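# Unload four cartons from pallet onto taped table area

## Task

Transfer every one of the four cartons from the pallet to the table. Each must lie flat, stay fully inside the blue tape outline, sit directly on the table rather than on another carton, and keep the face that was on top at the start still on top. A carton counts only if it stays put without the robot holding it. At the end release everything and pull the tool away.

## Robot and tools

Robot: a single arm with six joints (waist, shoulder, elbow, forearm roll, wrist pitch, wrist roll) ending in a vacuum tool with four suction cups, each 36 mm across, on two air channels. Measured from the cup point along its own axes, the cups are at x = -35 and +35 mm; channel a's pair is at y = -70 mm and channel b's pair at y = +70 mm. The tool reaches 148 mm to each side along the cup point's y axis. The cups point along the cup point's +z axis, so to grip a carton top, +z must face down.

Frame: the scene frame has its origin on the table top straight below the arm base, +z up, and +y to the left when facing along +x. All positions are in metres; orientations are quaternions written w, x, y, z. The base may be slightly tilted, and the reported cup point can be a little off, especially far from the base.

A row is 9 numbers: x, y, z, qw, qx, qy, qz, suction_a, suction_b. The first seven are an absolute pose for the cup point in the scene frame (a target, not an offset). suction_a and suction_b range from -1 to 1: +1 is full vacuum (roughly 75 kPa under ambient), smaller values ask for that share of it, and 0.01 or less switches the channel off. A channel keeps its last value until changed. Optionally 6 more numbers, each 0 to 1, may follow: gain scales for the joints in the order of the Joint positions line, persisting until replaced. Lower values soften the arm in contact.

execute_actions(actions): a list of up to 15 actions, run one after another. Each action is a list of 1 to 15 rows; each row lasts one 1/30 s step, and if fewer than 15 rows are given the last one repeats to fill 15 steps. An empty list only reports state and images. Each step, the commanded pose is limited to 70 mm and 16 degrees from where the cup point actually is, so a distant target takes several actions; after an action the arm stops at the last clipped pose. An action is rejected if its target lies more than 0.6 m from the cup point along any of the cup point's current axes; if the first action fails this, or any action is malformed, nothing in the call runs. Repeat the intended quaternion in every row instead of copying a reported, possibly drifted one.

move(target, speed, blocking): target is one row as above (absolute pose plus tool values, optional stiffness); the tool values are applied at the start. The cup point follows a straight line there, rotating the short way. speed is in m/s, 0.002 to 0.5, default 0.25; rotation is capped at twice that in rad/s. A path lasts 0.5 to 10 s and is cut off at 10 s. It does not avoid obstacles, and the real cup point lags and may overshoot speed, mostly near full arm extension. With blocking=false the call returns after 0.5 s while motion continues; then only wait or stop are accepted until a result shows the move ended. The move: line reports the ending (done, off_target, moving, held, fault) and any limits (paced = pose clipped; held = a check blocked steps, after which the arm may jump quickly), plus distance from target.

wait(seconds): 0 to 10 s, the arm keeps its last command; returns early if a running move ends. stop(): brakes a running move; needs space, more when fast; suction is unaffected. zoom_image(camera, region): camera is cam_high (896x504), cam_low (896x504) or cam_wrist (616x616); region is [x0, y0, x1, y1] in pixels from the top-left, at most 504 by 504. finished_scene(scene): ends the current scene, passing its number; irreversible, and the goal must already hold and remain stable.

Results: the state line gives cup point position, quaternion and velocities. Hand target is the pose the controller is currently driving toward. A pose unreachable line means the clearance check altered or blocked a command (any mount under the base counts as arm). suction_measured_a/b show achieved vacuum; near 0 means no seal. On an airtight face it settles up to 0.17 below the command with one channel, 0.27 with both. part_present_a/b switch to 1 at 0.54 and back to 0 under 0.49. Joint torque readings carry per-unit offset, scale and noise. MOTOR HOT warns of overheating; reaching the limit brakes the arm (OVER-TEMPERATURE FAULT).

Gripping: press a channel's two cups fully onto a flat, smooth carton face away from edges, seams and holes. If one cup of an active channel is open to air, the shared pump loses vacuum on both channels, so only enable channels whose cups are both covered. Under vacuum the cups shorten, so a held carton ends up up to about 12 mm nearer the tool; vacuum alone can also lift a carton. To release, set the carton down on the table first, then turn both channels off and raise at least 15 mm. A cup sealed to the table pins the tool; switch that channel off.

Avoid: pressing beyond contact with a stiff arm (lower stiffness or approach slowly); contact torque reaching limits (waist 295, shoulder 295, elbow 139, the three wrist joints 39.1 N m) or 144 N on the arm, tool or load, which halts the arm 10 s and drops the rest of the call; fast impacts; dropping, sliding or stacking cartons; anything leaving the table, which ends the scene. Holding loads heats motors even while idle. Loose objects may occasionally be nudged by an outside push, so check placements before finishing. Joint ranges: elbow -2.792 to 2.792 rad, others -6.283 to 6.283 rad; elbow cannot fully straighten.

Each tool is called after ">>>" as name(argument=value, ...) on one line, values as JSON.

## Session

>>> execute_actions(actions=[])

Scene clock: 0.00 s.
end_effector_position=(+0.6498, -0.0002, +0.5079) suction_measured_a=0.00 part_present_a=0 suction_measured_b=0.00 part_present_b=0 end_effector_quat_wxyz=(+0.000, +0.706, +0.708, -0.001) end_effector_velocity=(-0.000, -0.000, -0.000) end_effector_angular_velocity=(+0.000, +0.002, -0.001)
Joint positions: [-0.052  0.151  1.53  -0.001  1.461  1.516]
Joint velocities: [-0.     0.     0.     0.     0.002  0.   ]
Joint torques (N m, as the joint torque sensors report them, + toward a larger angle): no reading
Hand target: +0.650, -0.000, +0.508; +0.000, +0.706, +0.708, -0.001
Joint stiffness scale: [1. 1. 1. 1. 1. 1.]

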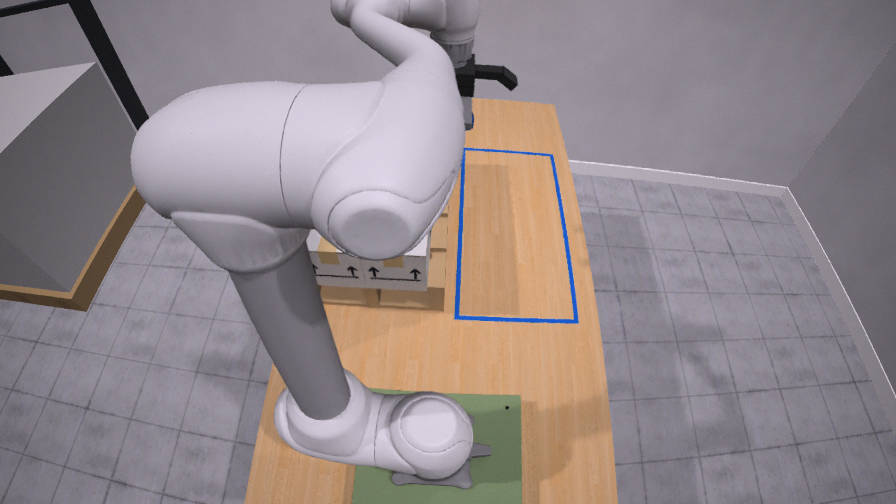

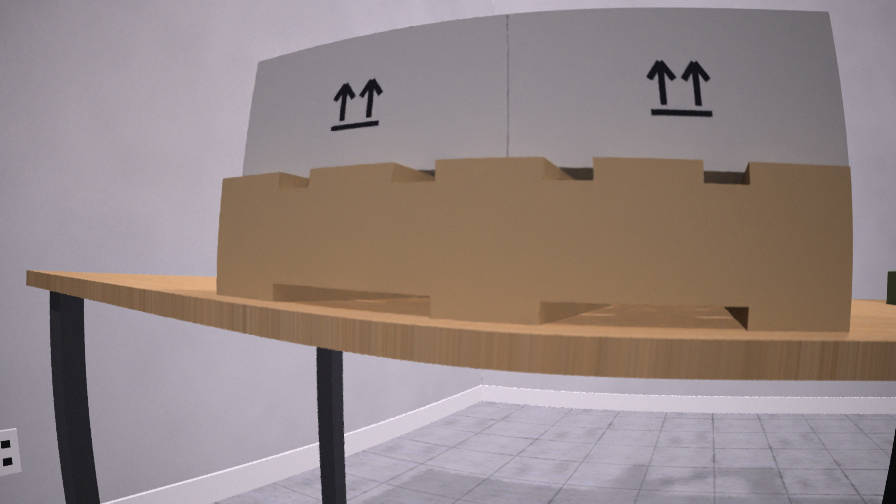

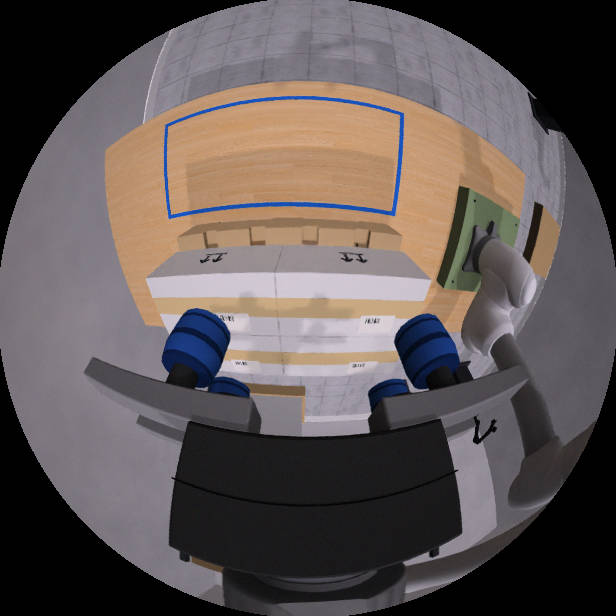

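>>> move(target=[0.65,0.2,0.42,0,0.7071,0.7071,0,0,0])

>>> move(target=[0.65,-0.2,0.42,0,0.7071,0.7071,0,0,0])

Scene clock: 1.63 s.
end_effector_position=(+0.6507, +0.1966, +0.4244) suction_measured_a=0.00 part_present_a=0 suction_measured_b=0.00 part_present_b=0 end_effector_quat_wxyz=(+0.000, +0.707, +0.707, -0.001) end_effector_velocity=(+0.001, -0.001, +0.000) end_effector_angular_velocity=(+0.000, -0.001, -0.005)
Joint positions: [ 0.244  0.223  1.595 -0.001  1.325  1.815]
Joint velocities: [-0.001 -0.    -0.    -0.    -0.001  0.004]
Joint torques (N m, as the joint torque sensors report them, + toward a larger angle): [ -0.66 -70.84 -44.76   4.3    0.06   0.19]
Hand target: +0.650, +0.200, +0.420; +0.000, +0.707, +0.707, +0.000
Off the commanded pose: 0.006 m, 0 deg.
Joint stiffness scale: [1. 1. 1. 1. 1. 1.]
move: off_target

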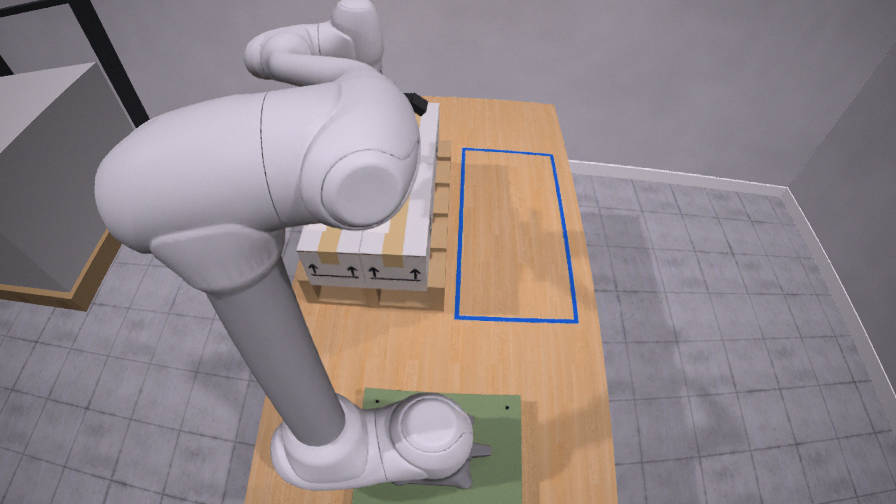

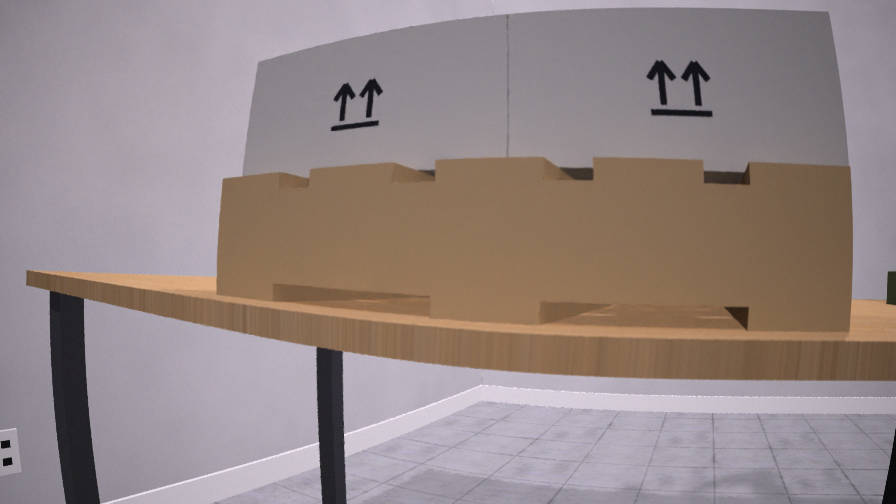

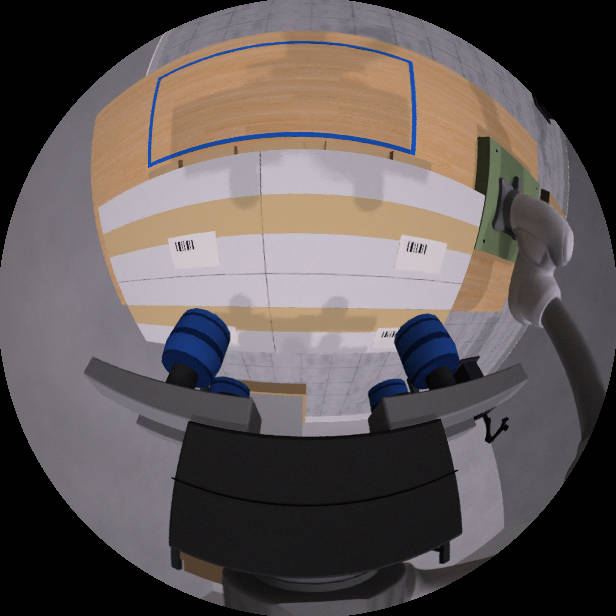

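Scene clock: 3.70 s.
end_effector_position=(+0.6477, -0.1958, +0.4169) suction_measured_a=0.00 part_present_a=0 suction_measured_b=0.00 part_present_b=0 end_effector_quat_wxyz=(-0.003, +0.707, +0.708, -0.002) end_effector_velocity=(-0.000, +0.000, +0.001) end_effector_angular_velocity=(-0.000, -0.000, +0.003)
Joint positions: [-0.343  0.224  1.607 -0.001  1.319  1.226]
Joint velocities: [ 0.    -0.001 -0.001 -0.     0.001 -0.003]
Joint torques (N m, as the joint torque sensors report them, + toward a larger angle): [ -0.08 -73.68 -46.31   3.98   0.6    0.35]
Hand target: +0.650, -0.200, +0.420; -0.000, +0.707, +0.707, -0.000
Off the commanded pose: 0.006 m, 0 deg.
Joint stiffness scale: [1. 1. 1. 1. 1. 1.]
move: off_target

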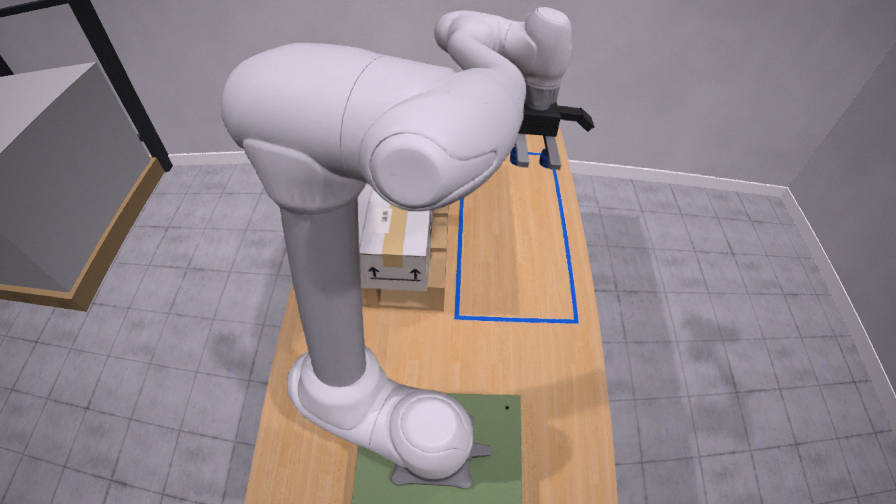

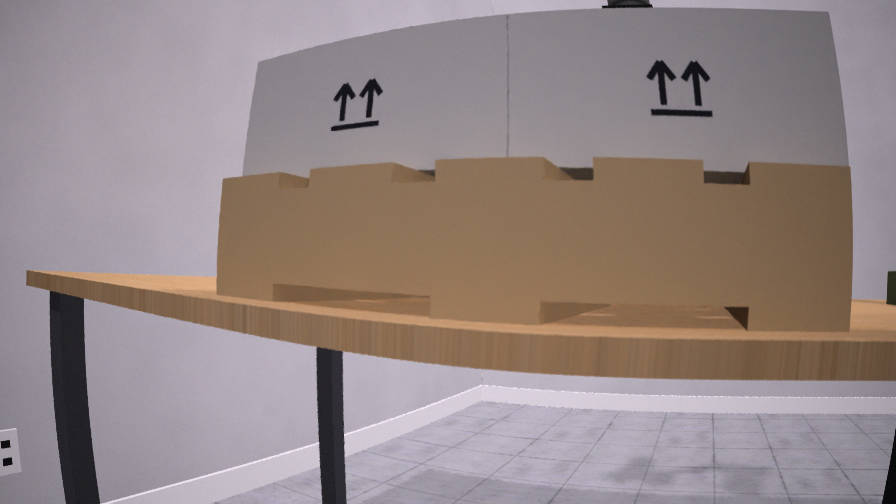

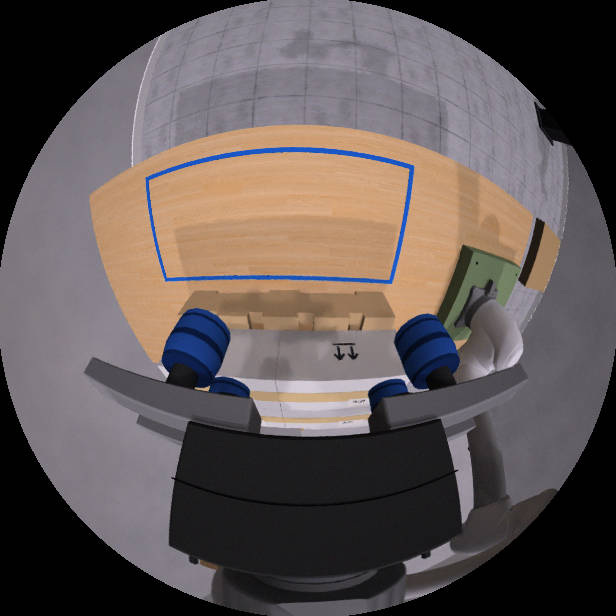

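>>> move(target=[0.54,0.11,0.36,0,0.7071,0.7071,0,0,0])

>>> move(target=[0.54,0.11,0.285,0,0.7071,0.7071,0,0,0], speed=0.1)

Scene clock: 6.17 s.
end_effector_position=(+0.5416, +0.1071, +0.3633) suction_measured_a=0.00 part_present_a=0 suction_measured_b=0.00 part_present_b=0 end_effector_quat_wxyz=(-0.000, +0.707, +0.707, -0.001) end_effector_velocity=(+0.000, +0.000, -0.000) end_effector_angular_velocity=(+0.000, -0.000, -0.003)
Joint positions: [ 0.134  0.055  1.905 -0.001  1.184  1.705]
Joint velocities: [ 0.     0.001 -0.     0.    -0.001  0.003]
Joint torques (N m, as the joint torque sensors report them, + toward a larger angle): [  1.31 -49.28 -42.52   4.04   0.55   0.33]
Hand target: +0.540, +0.110, +0.360; +0.000, +0.707, +0.707, +0.000
Off the commanded pose: 0.005 m, 0 deg.
Joint stiffness scale: [1. 1. 1. 1. 1. 1.]
move: off_target

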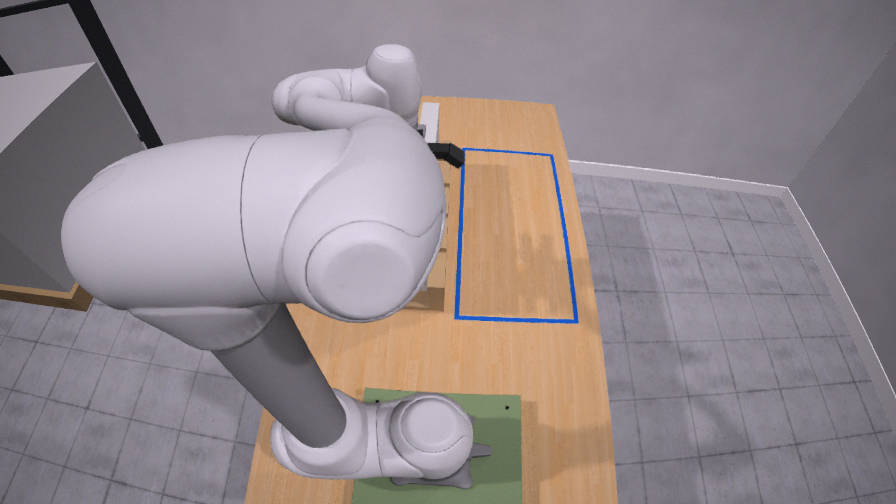

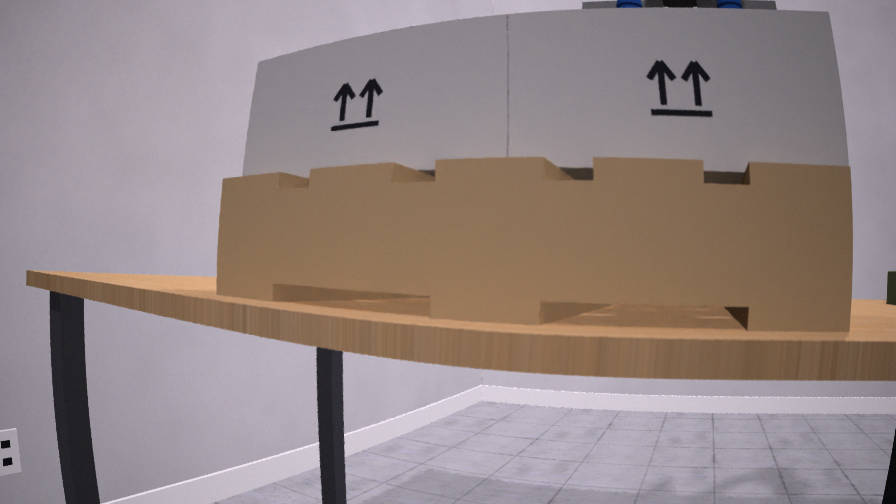

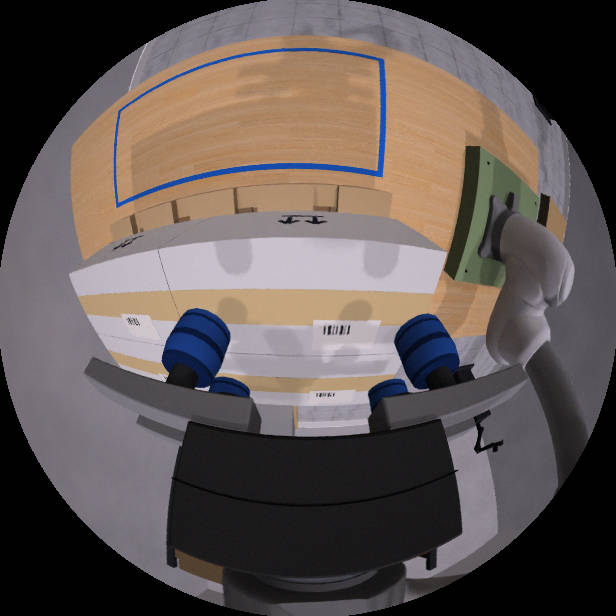

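Scene clock: 7.30 s.
end_effector_position=(+0.5420, +0.1074, +0.2894) suction_measured_a=0.00 part_present_a=0 suction_measured_b=0.00 part_present_b=0 end_effector_quat_wxyz=(+0.000, +0.707, +0.707, -0.000) end_effector_velocity=(+0.001, +0.000, +0.000) end_effector_angular_velocity=(+0.001, -0.005, +0.000)
Joint positions: [ 0.135  0.112  1.989 -0.001  1.04   1.705]
Joint velocities: [ 0.    -0.     0.     0.    -0.005 -0.   ]
Joint torques (N m, as the joint torque sensors report them, + toward a larger angle): [  0.93 -53.53 -40.23   3.78  -0.2    0.25]
Hand target: +0.540, +0.110, +0.285; -0.000, +0.707, +0.707, +0.000
Off the commanded pose: 0.006 m, 0 deg.
Joint stiffness scale: [1. 1. 1. 1. 1. 1.]
move: off_target

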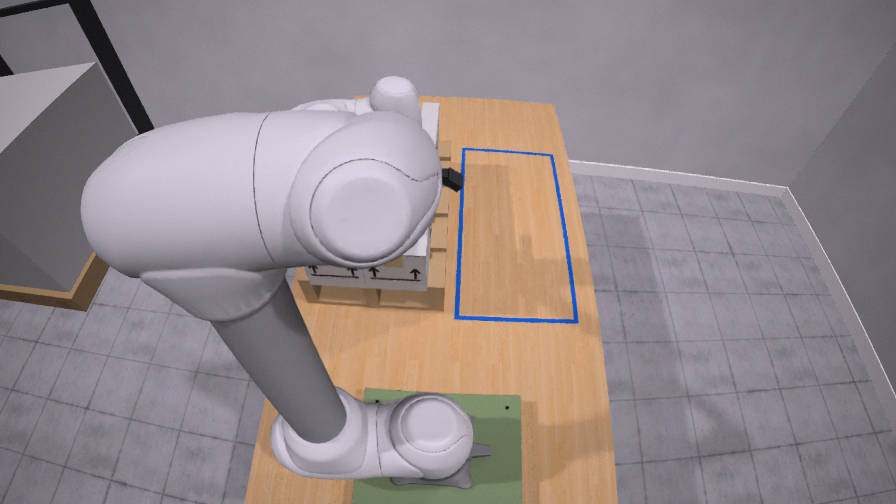

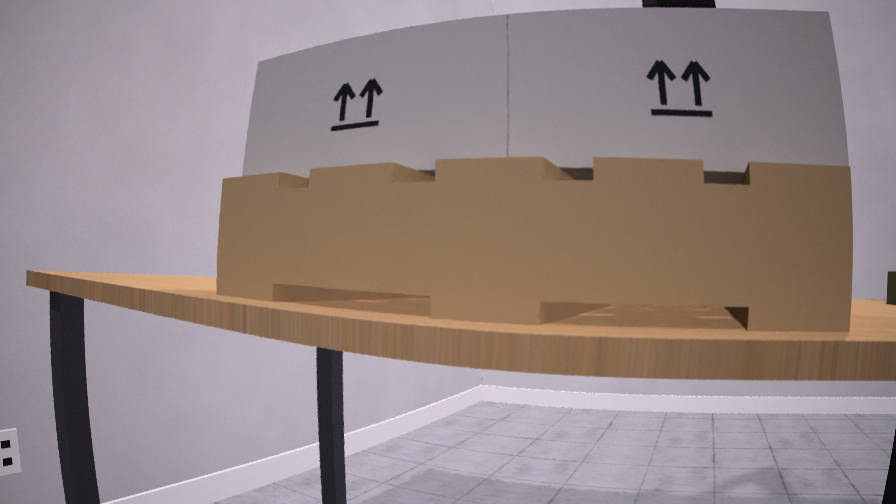

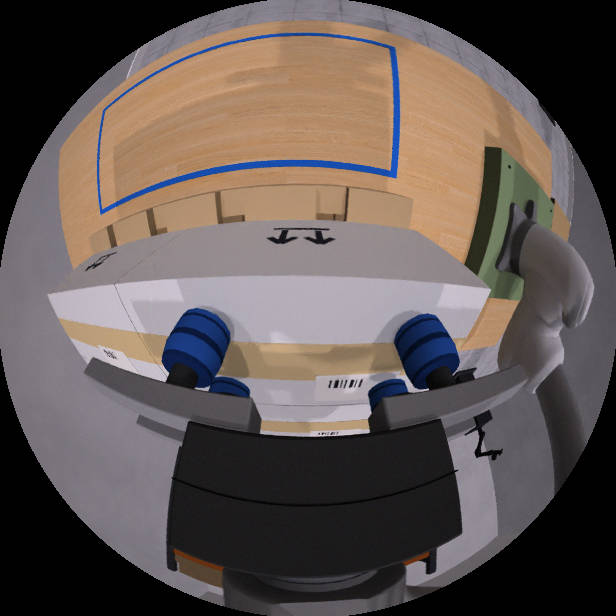

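>>> move(target=[0.546,0.12,0.262,0,0.7071,0.7071,0,1,1], speed=0.03)

Scene clock: 8.70 s.
end_effector_position=(+0.5471, +0.1164, +0.2646) suction_measured_a=0.69 part_present_a=1 suction_measured_b=0.69 part_present_b=1 end_effector_quat_wxyz=(-0.001, +0.708, +0.706, -0.002) end_effector_velocity=(-0.000, +0.001, +0.000) end_effector_angular_velocity=(-0.000, +0.000, +0.001)
Joint positions: [ 0.15   0.147  2.001 -0.001  0.997  1.722]
Joint velocities: [ 0.001 -0.     0.     0.     0.     0.   ]
Joint torques (N m, as the joint torque sensors report them, + toward a larger angle): [ 10.08 -61.59 -46.66   6.6   -0.82   0.16]
Hand target: +0.546, +0.120, +0.262; -0.000, +0.707, +0.707, +0.000
Off the commanded pose: 0.005 m, 0 deg.
Joint stiffness scale: [1. 1. 1. 1. 1. 1.]
move: off_target

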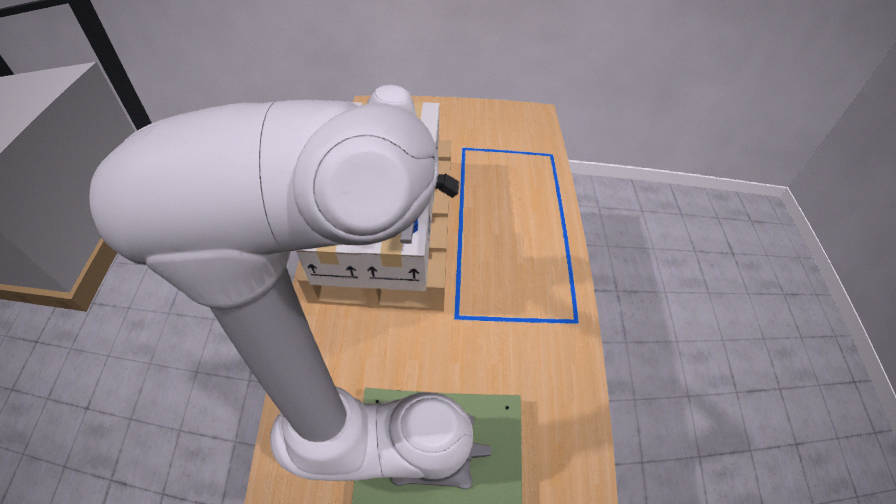

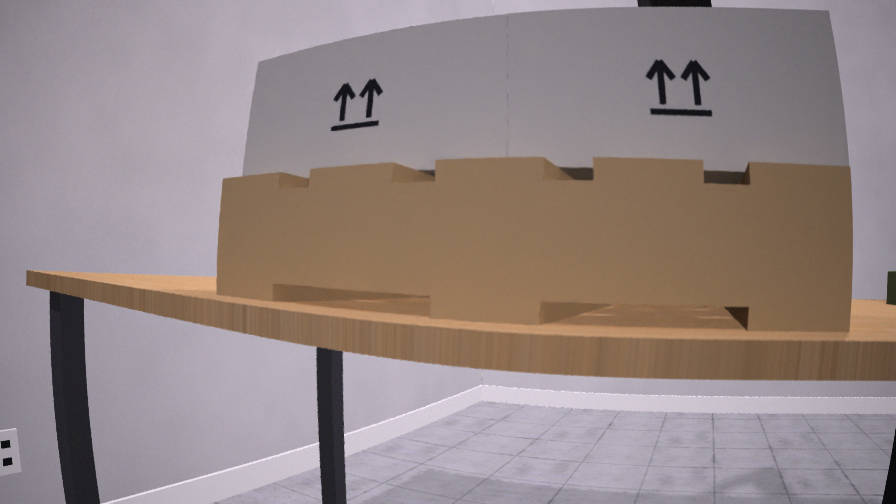

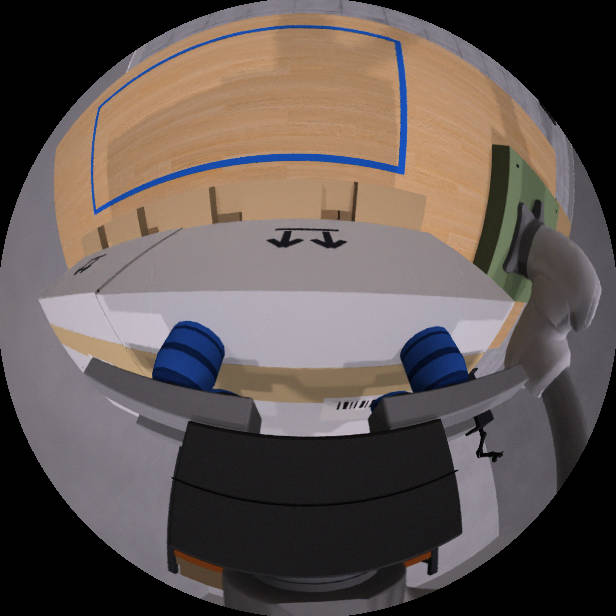

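>>> move(target=[0.54,0.105,0.29,0,0.7071,0.7071,0,1,1], speed=0.08)

>>> move(target=[0.55,-0.2,0.29,0,0.7071,0.7071,0,1,1])

>>> move(target=[0.55,-0.3,0.17,0,0.7071,0.7071,0,1,1], speed=0.15)

Scene clock: 9.73 s.
end_effector_position=(+0.5380, +0.1071, +0.2857) suction_measured_a=0.96 part_present_a=1 suction_measured_b=0.96 part_present_b=1 end_effector_quat_wxyz=(+0.000, +0.707, +0.708, -0.000) end_effector_velocity=(-0.001, -0.001, +0.000) end_effector_angular_velocity=(-0.000, +0.002, +0.001)
Joint positions: [ 0.135  0.109  2.    -0.001  1.032  1.704]
Joint velocities: [-0.001 -0.001  0.     0.     0.002 -0.002]
Joint torques (N m, as the joint torque sensors report them, + toward a larger angle): [  0.63 -66.01 -52.29   3.45  -0.93  -0.11]
Hand target: +0.540, +0.105, +0.290; +0.000, +0.707, +0.707, +0.000
Off the commanded pose: 0.005 m, 0 deg.
Joint stiffness scale: [1. 1. 1. 1. 1. 1.]
move: off_target

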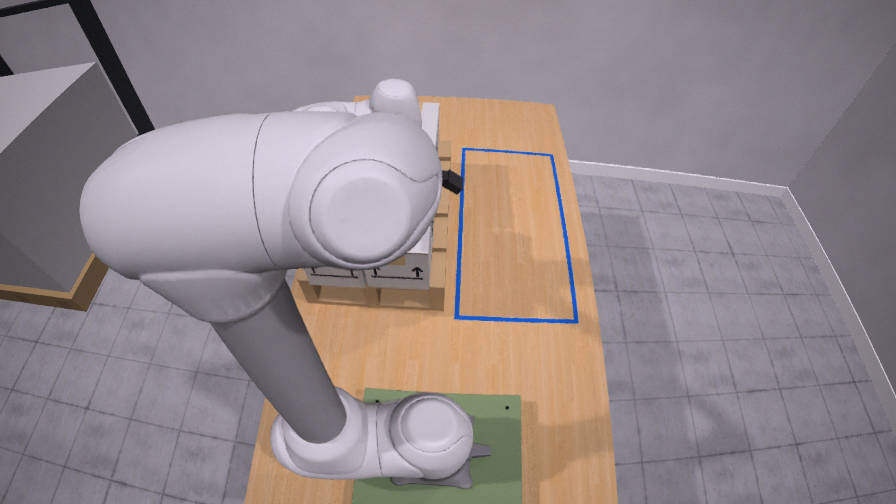

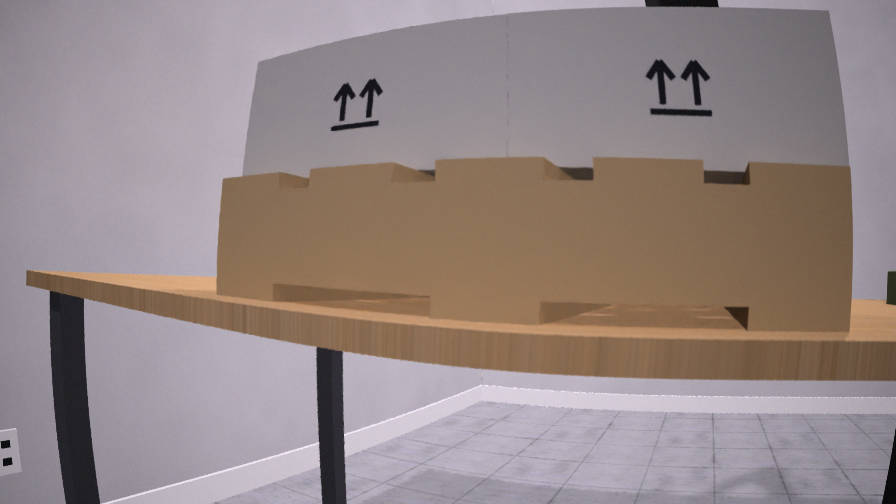

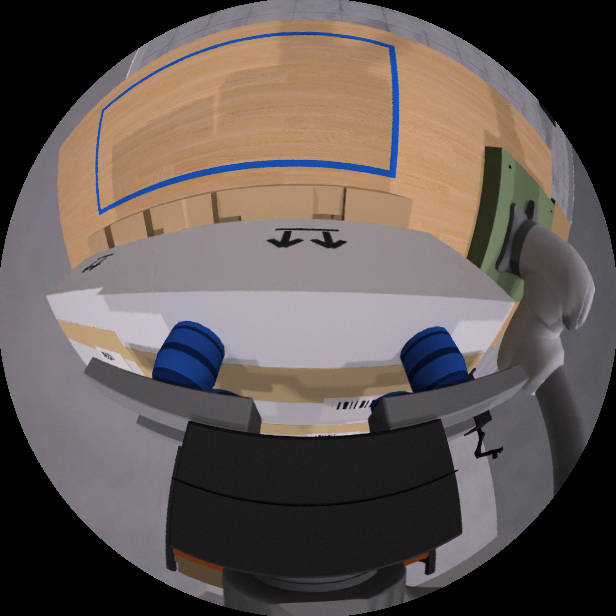

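Scene clock: 11.40 s.
end_effector_position=(+0.5494, -0.1966, +0.2872) suction_measured_a=0.96 part_present_a=1 suction_measured_b=0.96 part_present_b=1 end_effector_quat_wxyz=(+0.001, +0.707, +0.708, -0.000) end_effector_velocity=(+0.000, +0.001, -0.000) end_effector_angular_velocity=(+0.000, +0.001, +0.006)
Joint positions: [-0.401  0.16   1.938 -0.001  1.042  1.168]
Joint velocities: [ 0.001  0.    -0.    -0.     0.001 -0.004]
Joint torques (N m, as the joint torque sensors report them, + toward a larger angle): [ -0.65 -76.2  -52.44   4.1   -0.28  -0.25]
Hand target: +0.550, -0.200, +0.290; -0.000, +0.707, +0.707, -0.000
Off the commanded pose: 0.004 m, 0 deg.
Joint stiffness scale: [1. 1. 1. 1. 1. 1.]
move: off_target

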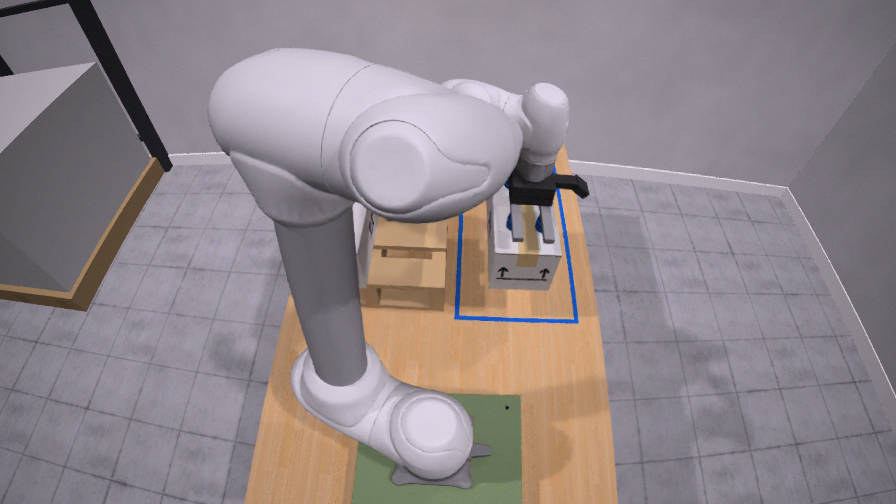

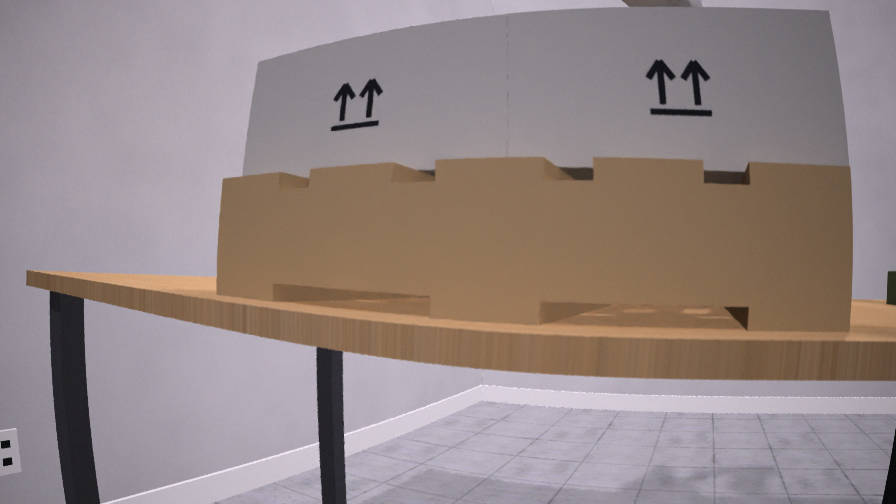

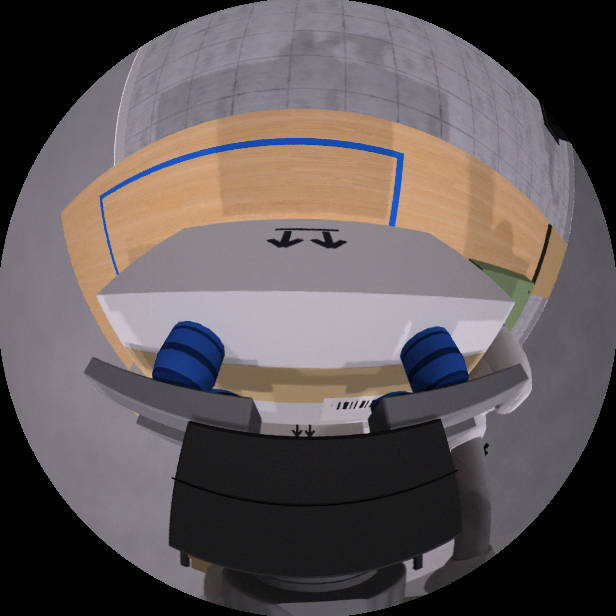

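Scene clock: 12.87 s.
end_effector_position=(+0.5517, -0.2977, +0.1726) suction_measured_a=0.96 part_present_a=1 suction_measured_b=0.96 part_present_b=1 end_effector_quat_wxyz=(-0.002, +0.706, +0.708, -0.001) end_effector_velocity=(+0.000, +0.000, +0.000) end_effector_angular_velocity=(-0.000, -0.001, +0.002)
Joint positions: [-0.548  0.339  1.951 -0.001  0.855  1.02 ]
Joint velocities: [ 0.001 -0.     0.    -0.    -0.001 -0.001]
Joint torques (N m, as the joint torque sensors report them, + toward a larger angle): [ -0.94 -89.34 -43.94   3.3   -0.03   0.38]
Hand target: +0.550, -0.300, +0.170; -0.000, +0.707, +0.707, +0.000
Off the commanded pose: 0.004 m, 0 deg.
Joint stiffness scale: [1. 1. 1. 1. 1. 1.]
move: off_target

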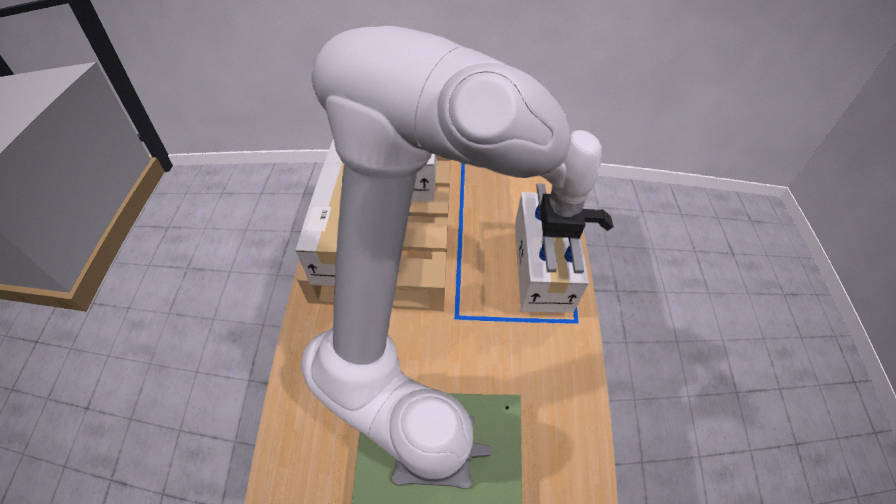

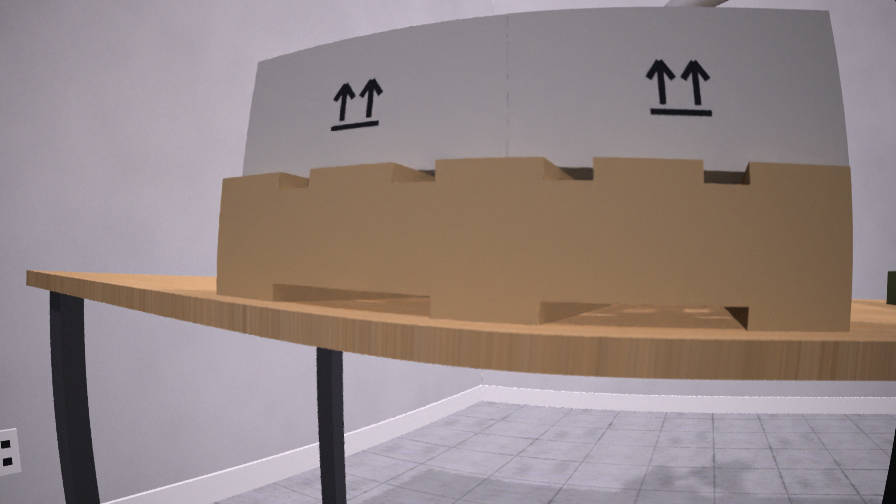

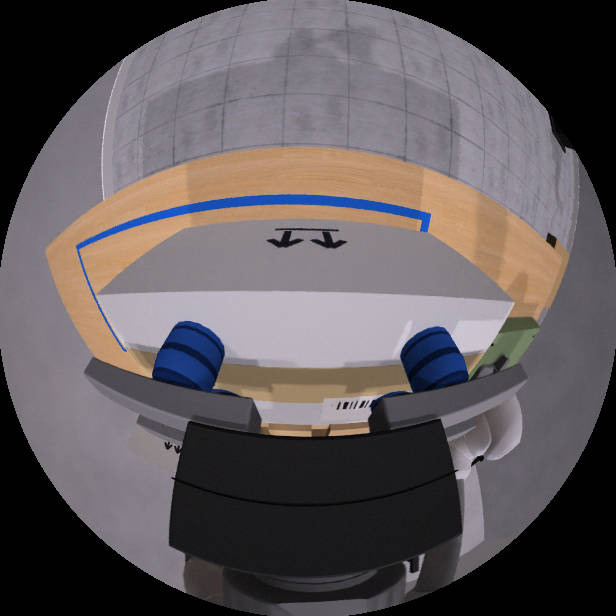

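>>> move(target=[0.55,-0.302,0.142,0,0.7071,0.7071,0,1,1], speed=0.03)

Scene clock: 14.33 s.
end_effector_position=(+0.5536, -0.3009, +0.1460) suction_measured_a=0.96 part_present_a=1 suction_measured_b=0.96 part_present_b=1 end_effector_quat_wxyz=(+0.000, +0.706, +0.708, -0.000) end_effector_velocity=(+0.000, -0.000, +0.000) end_effector_angular_velocity=(-0.001, -0.001, +0.000)
Joint positions: [-0.551  0.373  1.963 -0.001  0.805  1.017]
Joint velocities: [-0.     0.    -0.    -0.    -0.001 -0.001]
Joint torques (N m, as the joint torque sensors report them, + toward a larger angle): [  0.39 -93.86 -45.13   3.29   0.05   0.42]
Hand target: +0.550, -0.302, +0.142; -0.000, +0.707, +0.707, -0.000
Off the commanded pose: 0.005 m, 0 deg.
Joint stiffness scale: [1. 1. 1. 1. 1. 1.]
move: off_target

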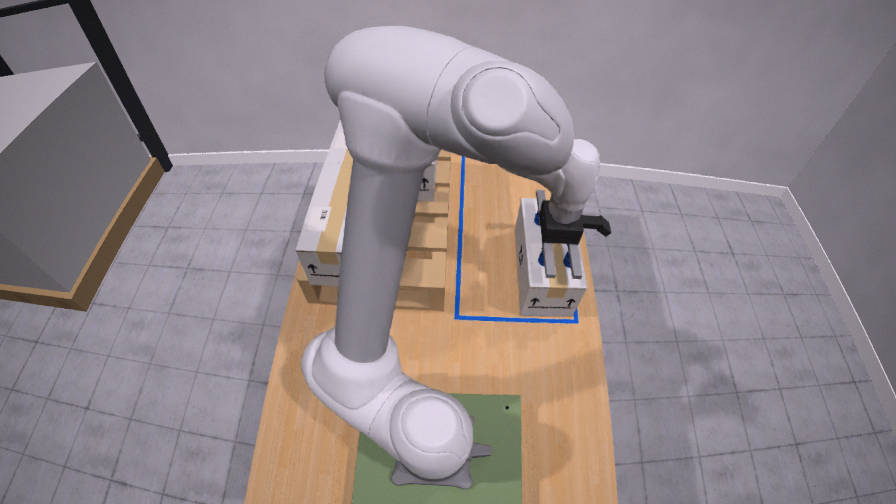

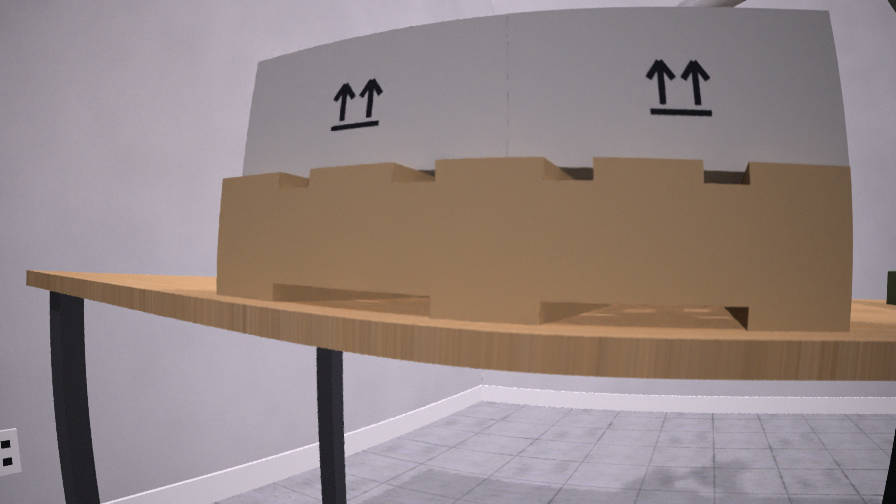

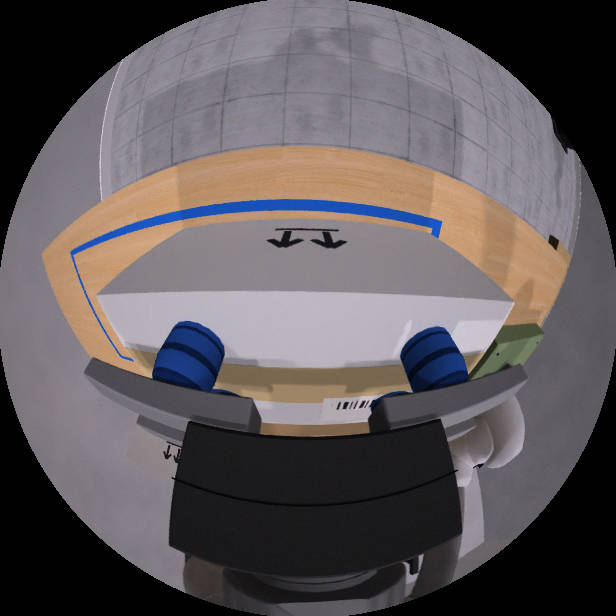

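>>> move(target=[0.55,-0.302,0.128,0,0.7071,0.7071,0,1,1], speed=0.02)

Scene clock: 15.53 s.
end_effector_position=(+0.5551, -0.3019, +0.1396) suction_measured_a=0.96 part_present_a=1 suction_measured_b=0.96 part_present_b=1 end_effector_quat_wxyz=(+0.002, +0.706, +0.708, -0.000) end_effector_velocity=(+0.000, +0.001, +0.000) end_effector_angular_velocity=(+0.000, +0.001, +0.001)
Joint positions: [-0.551  0.382  1.965 -0.001  0.791  1.017]
Joint velocities: [ 0.001  0.    -0.     0.     0.001  0.   ]
Joint torques (N m, as the joint torque sensors report them, + toward a larger angle): [  2.11 -49.35 -27.79   4.21  -8.12   0.32]
Hand target: +0.550, -0.302, +0.128; -0.000, +0.707, +0.707, -0.000
Off the commanded pose: 0.013 m, 0 deg.
Joint stiffness scale: [1. 1. 1. 1. 1. 1.]
move: off_target

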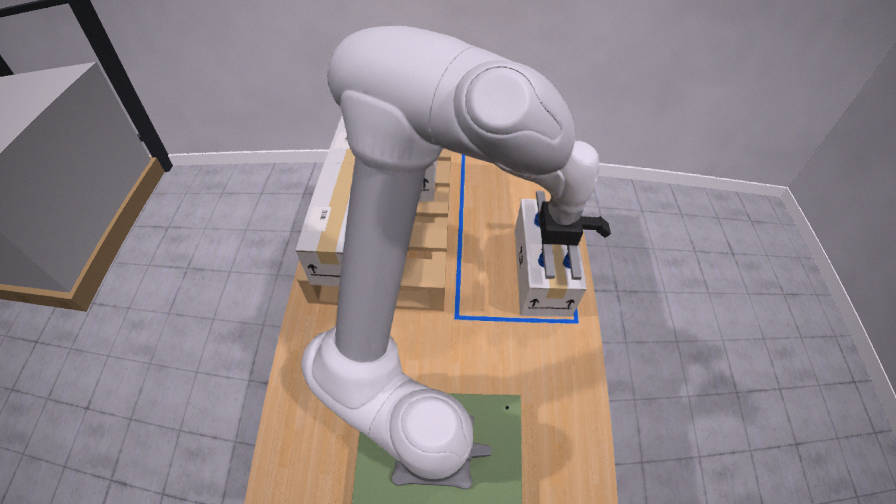

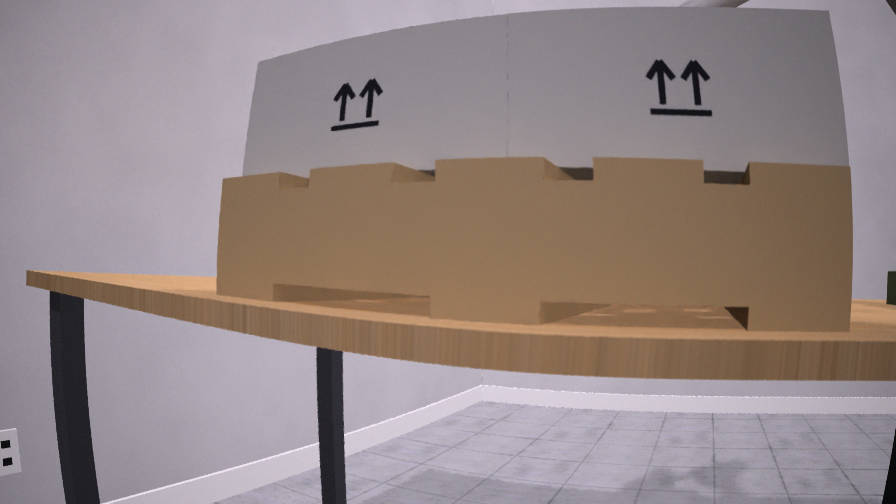

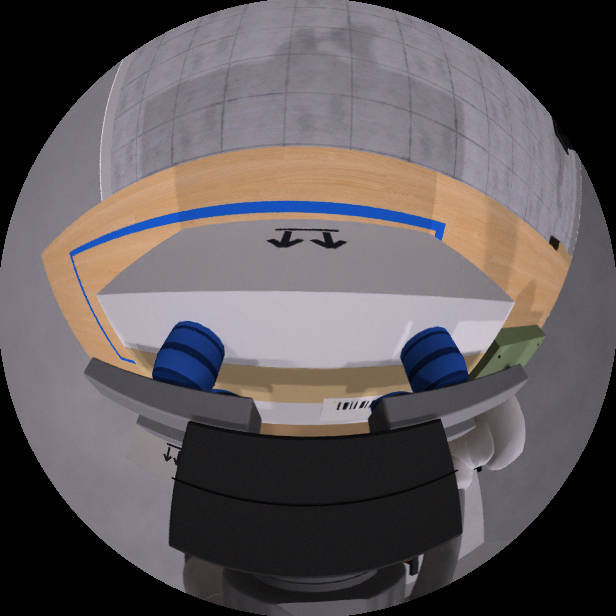

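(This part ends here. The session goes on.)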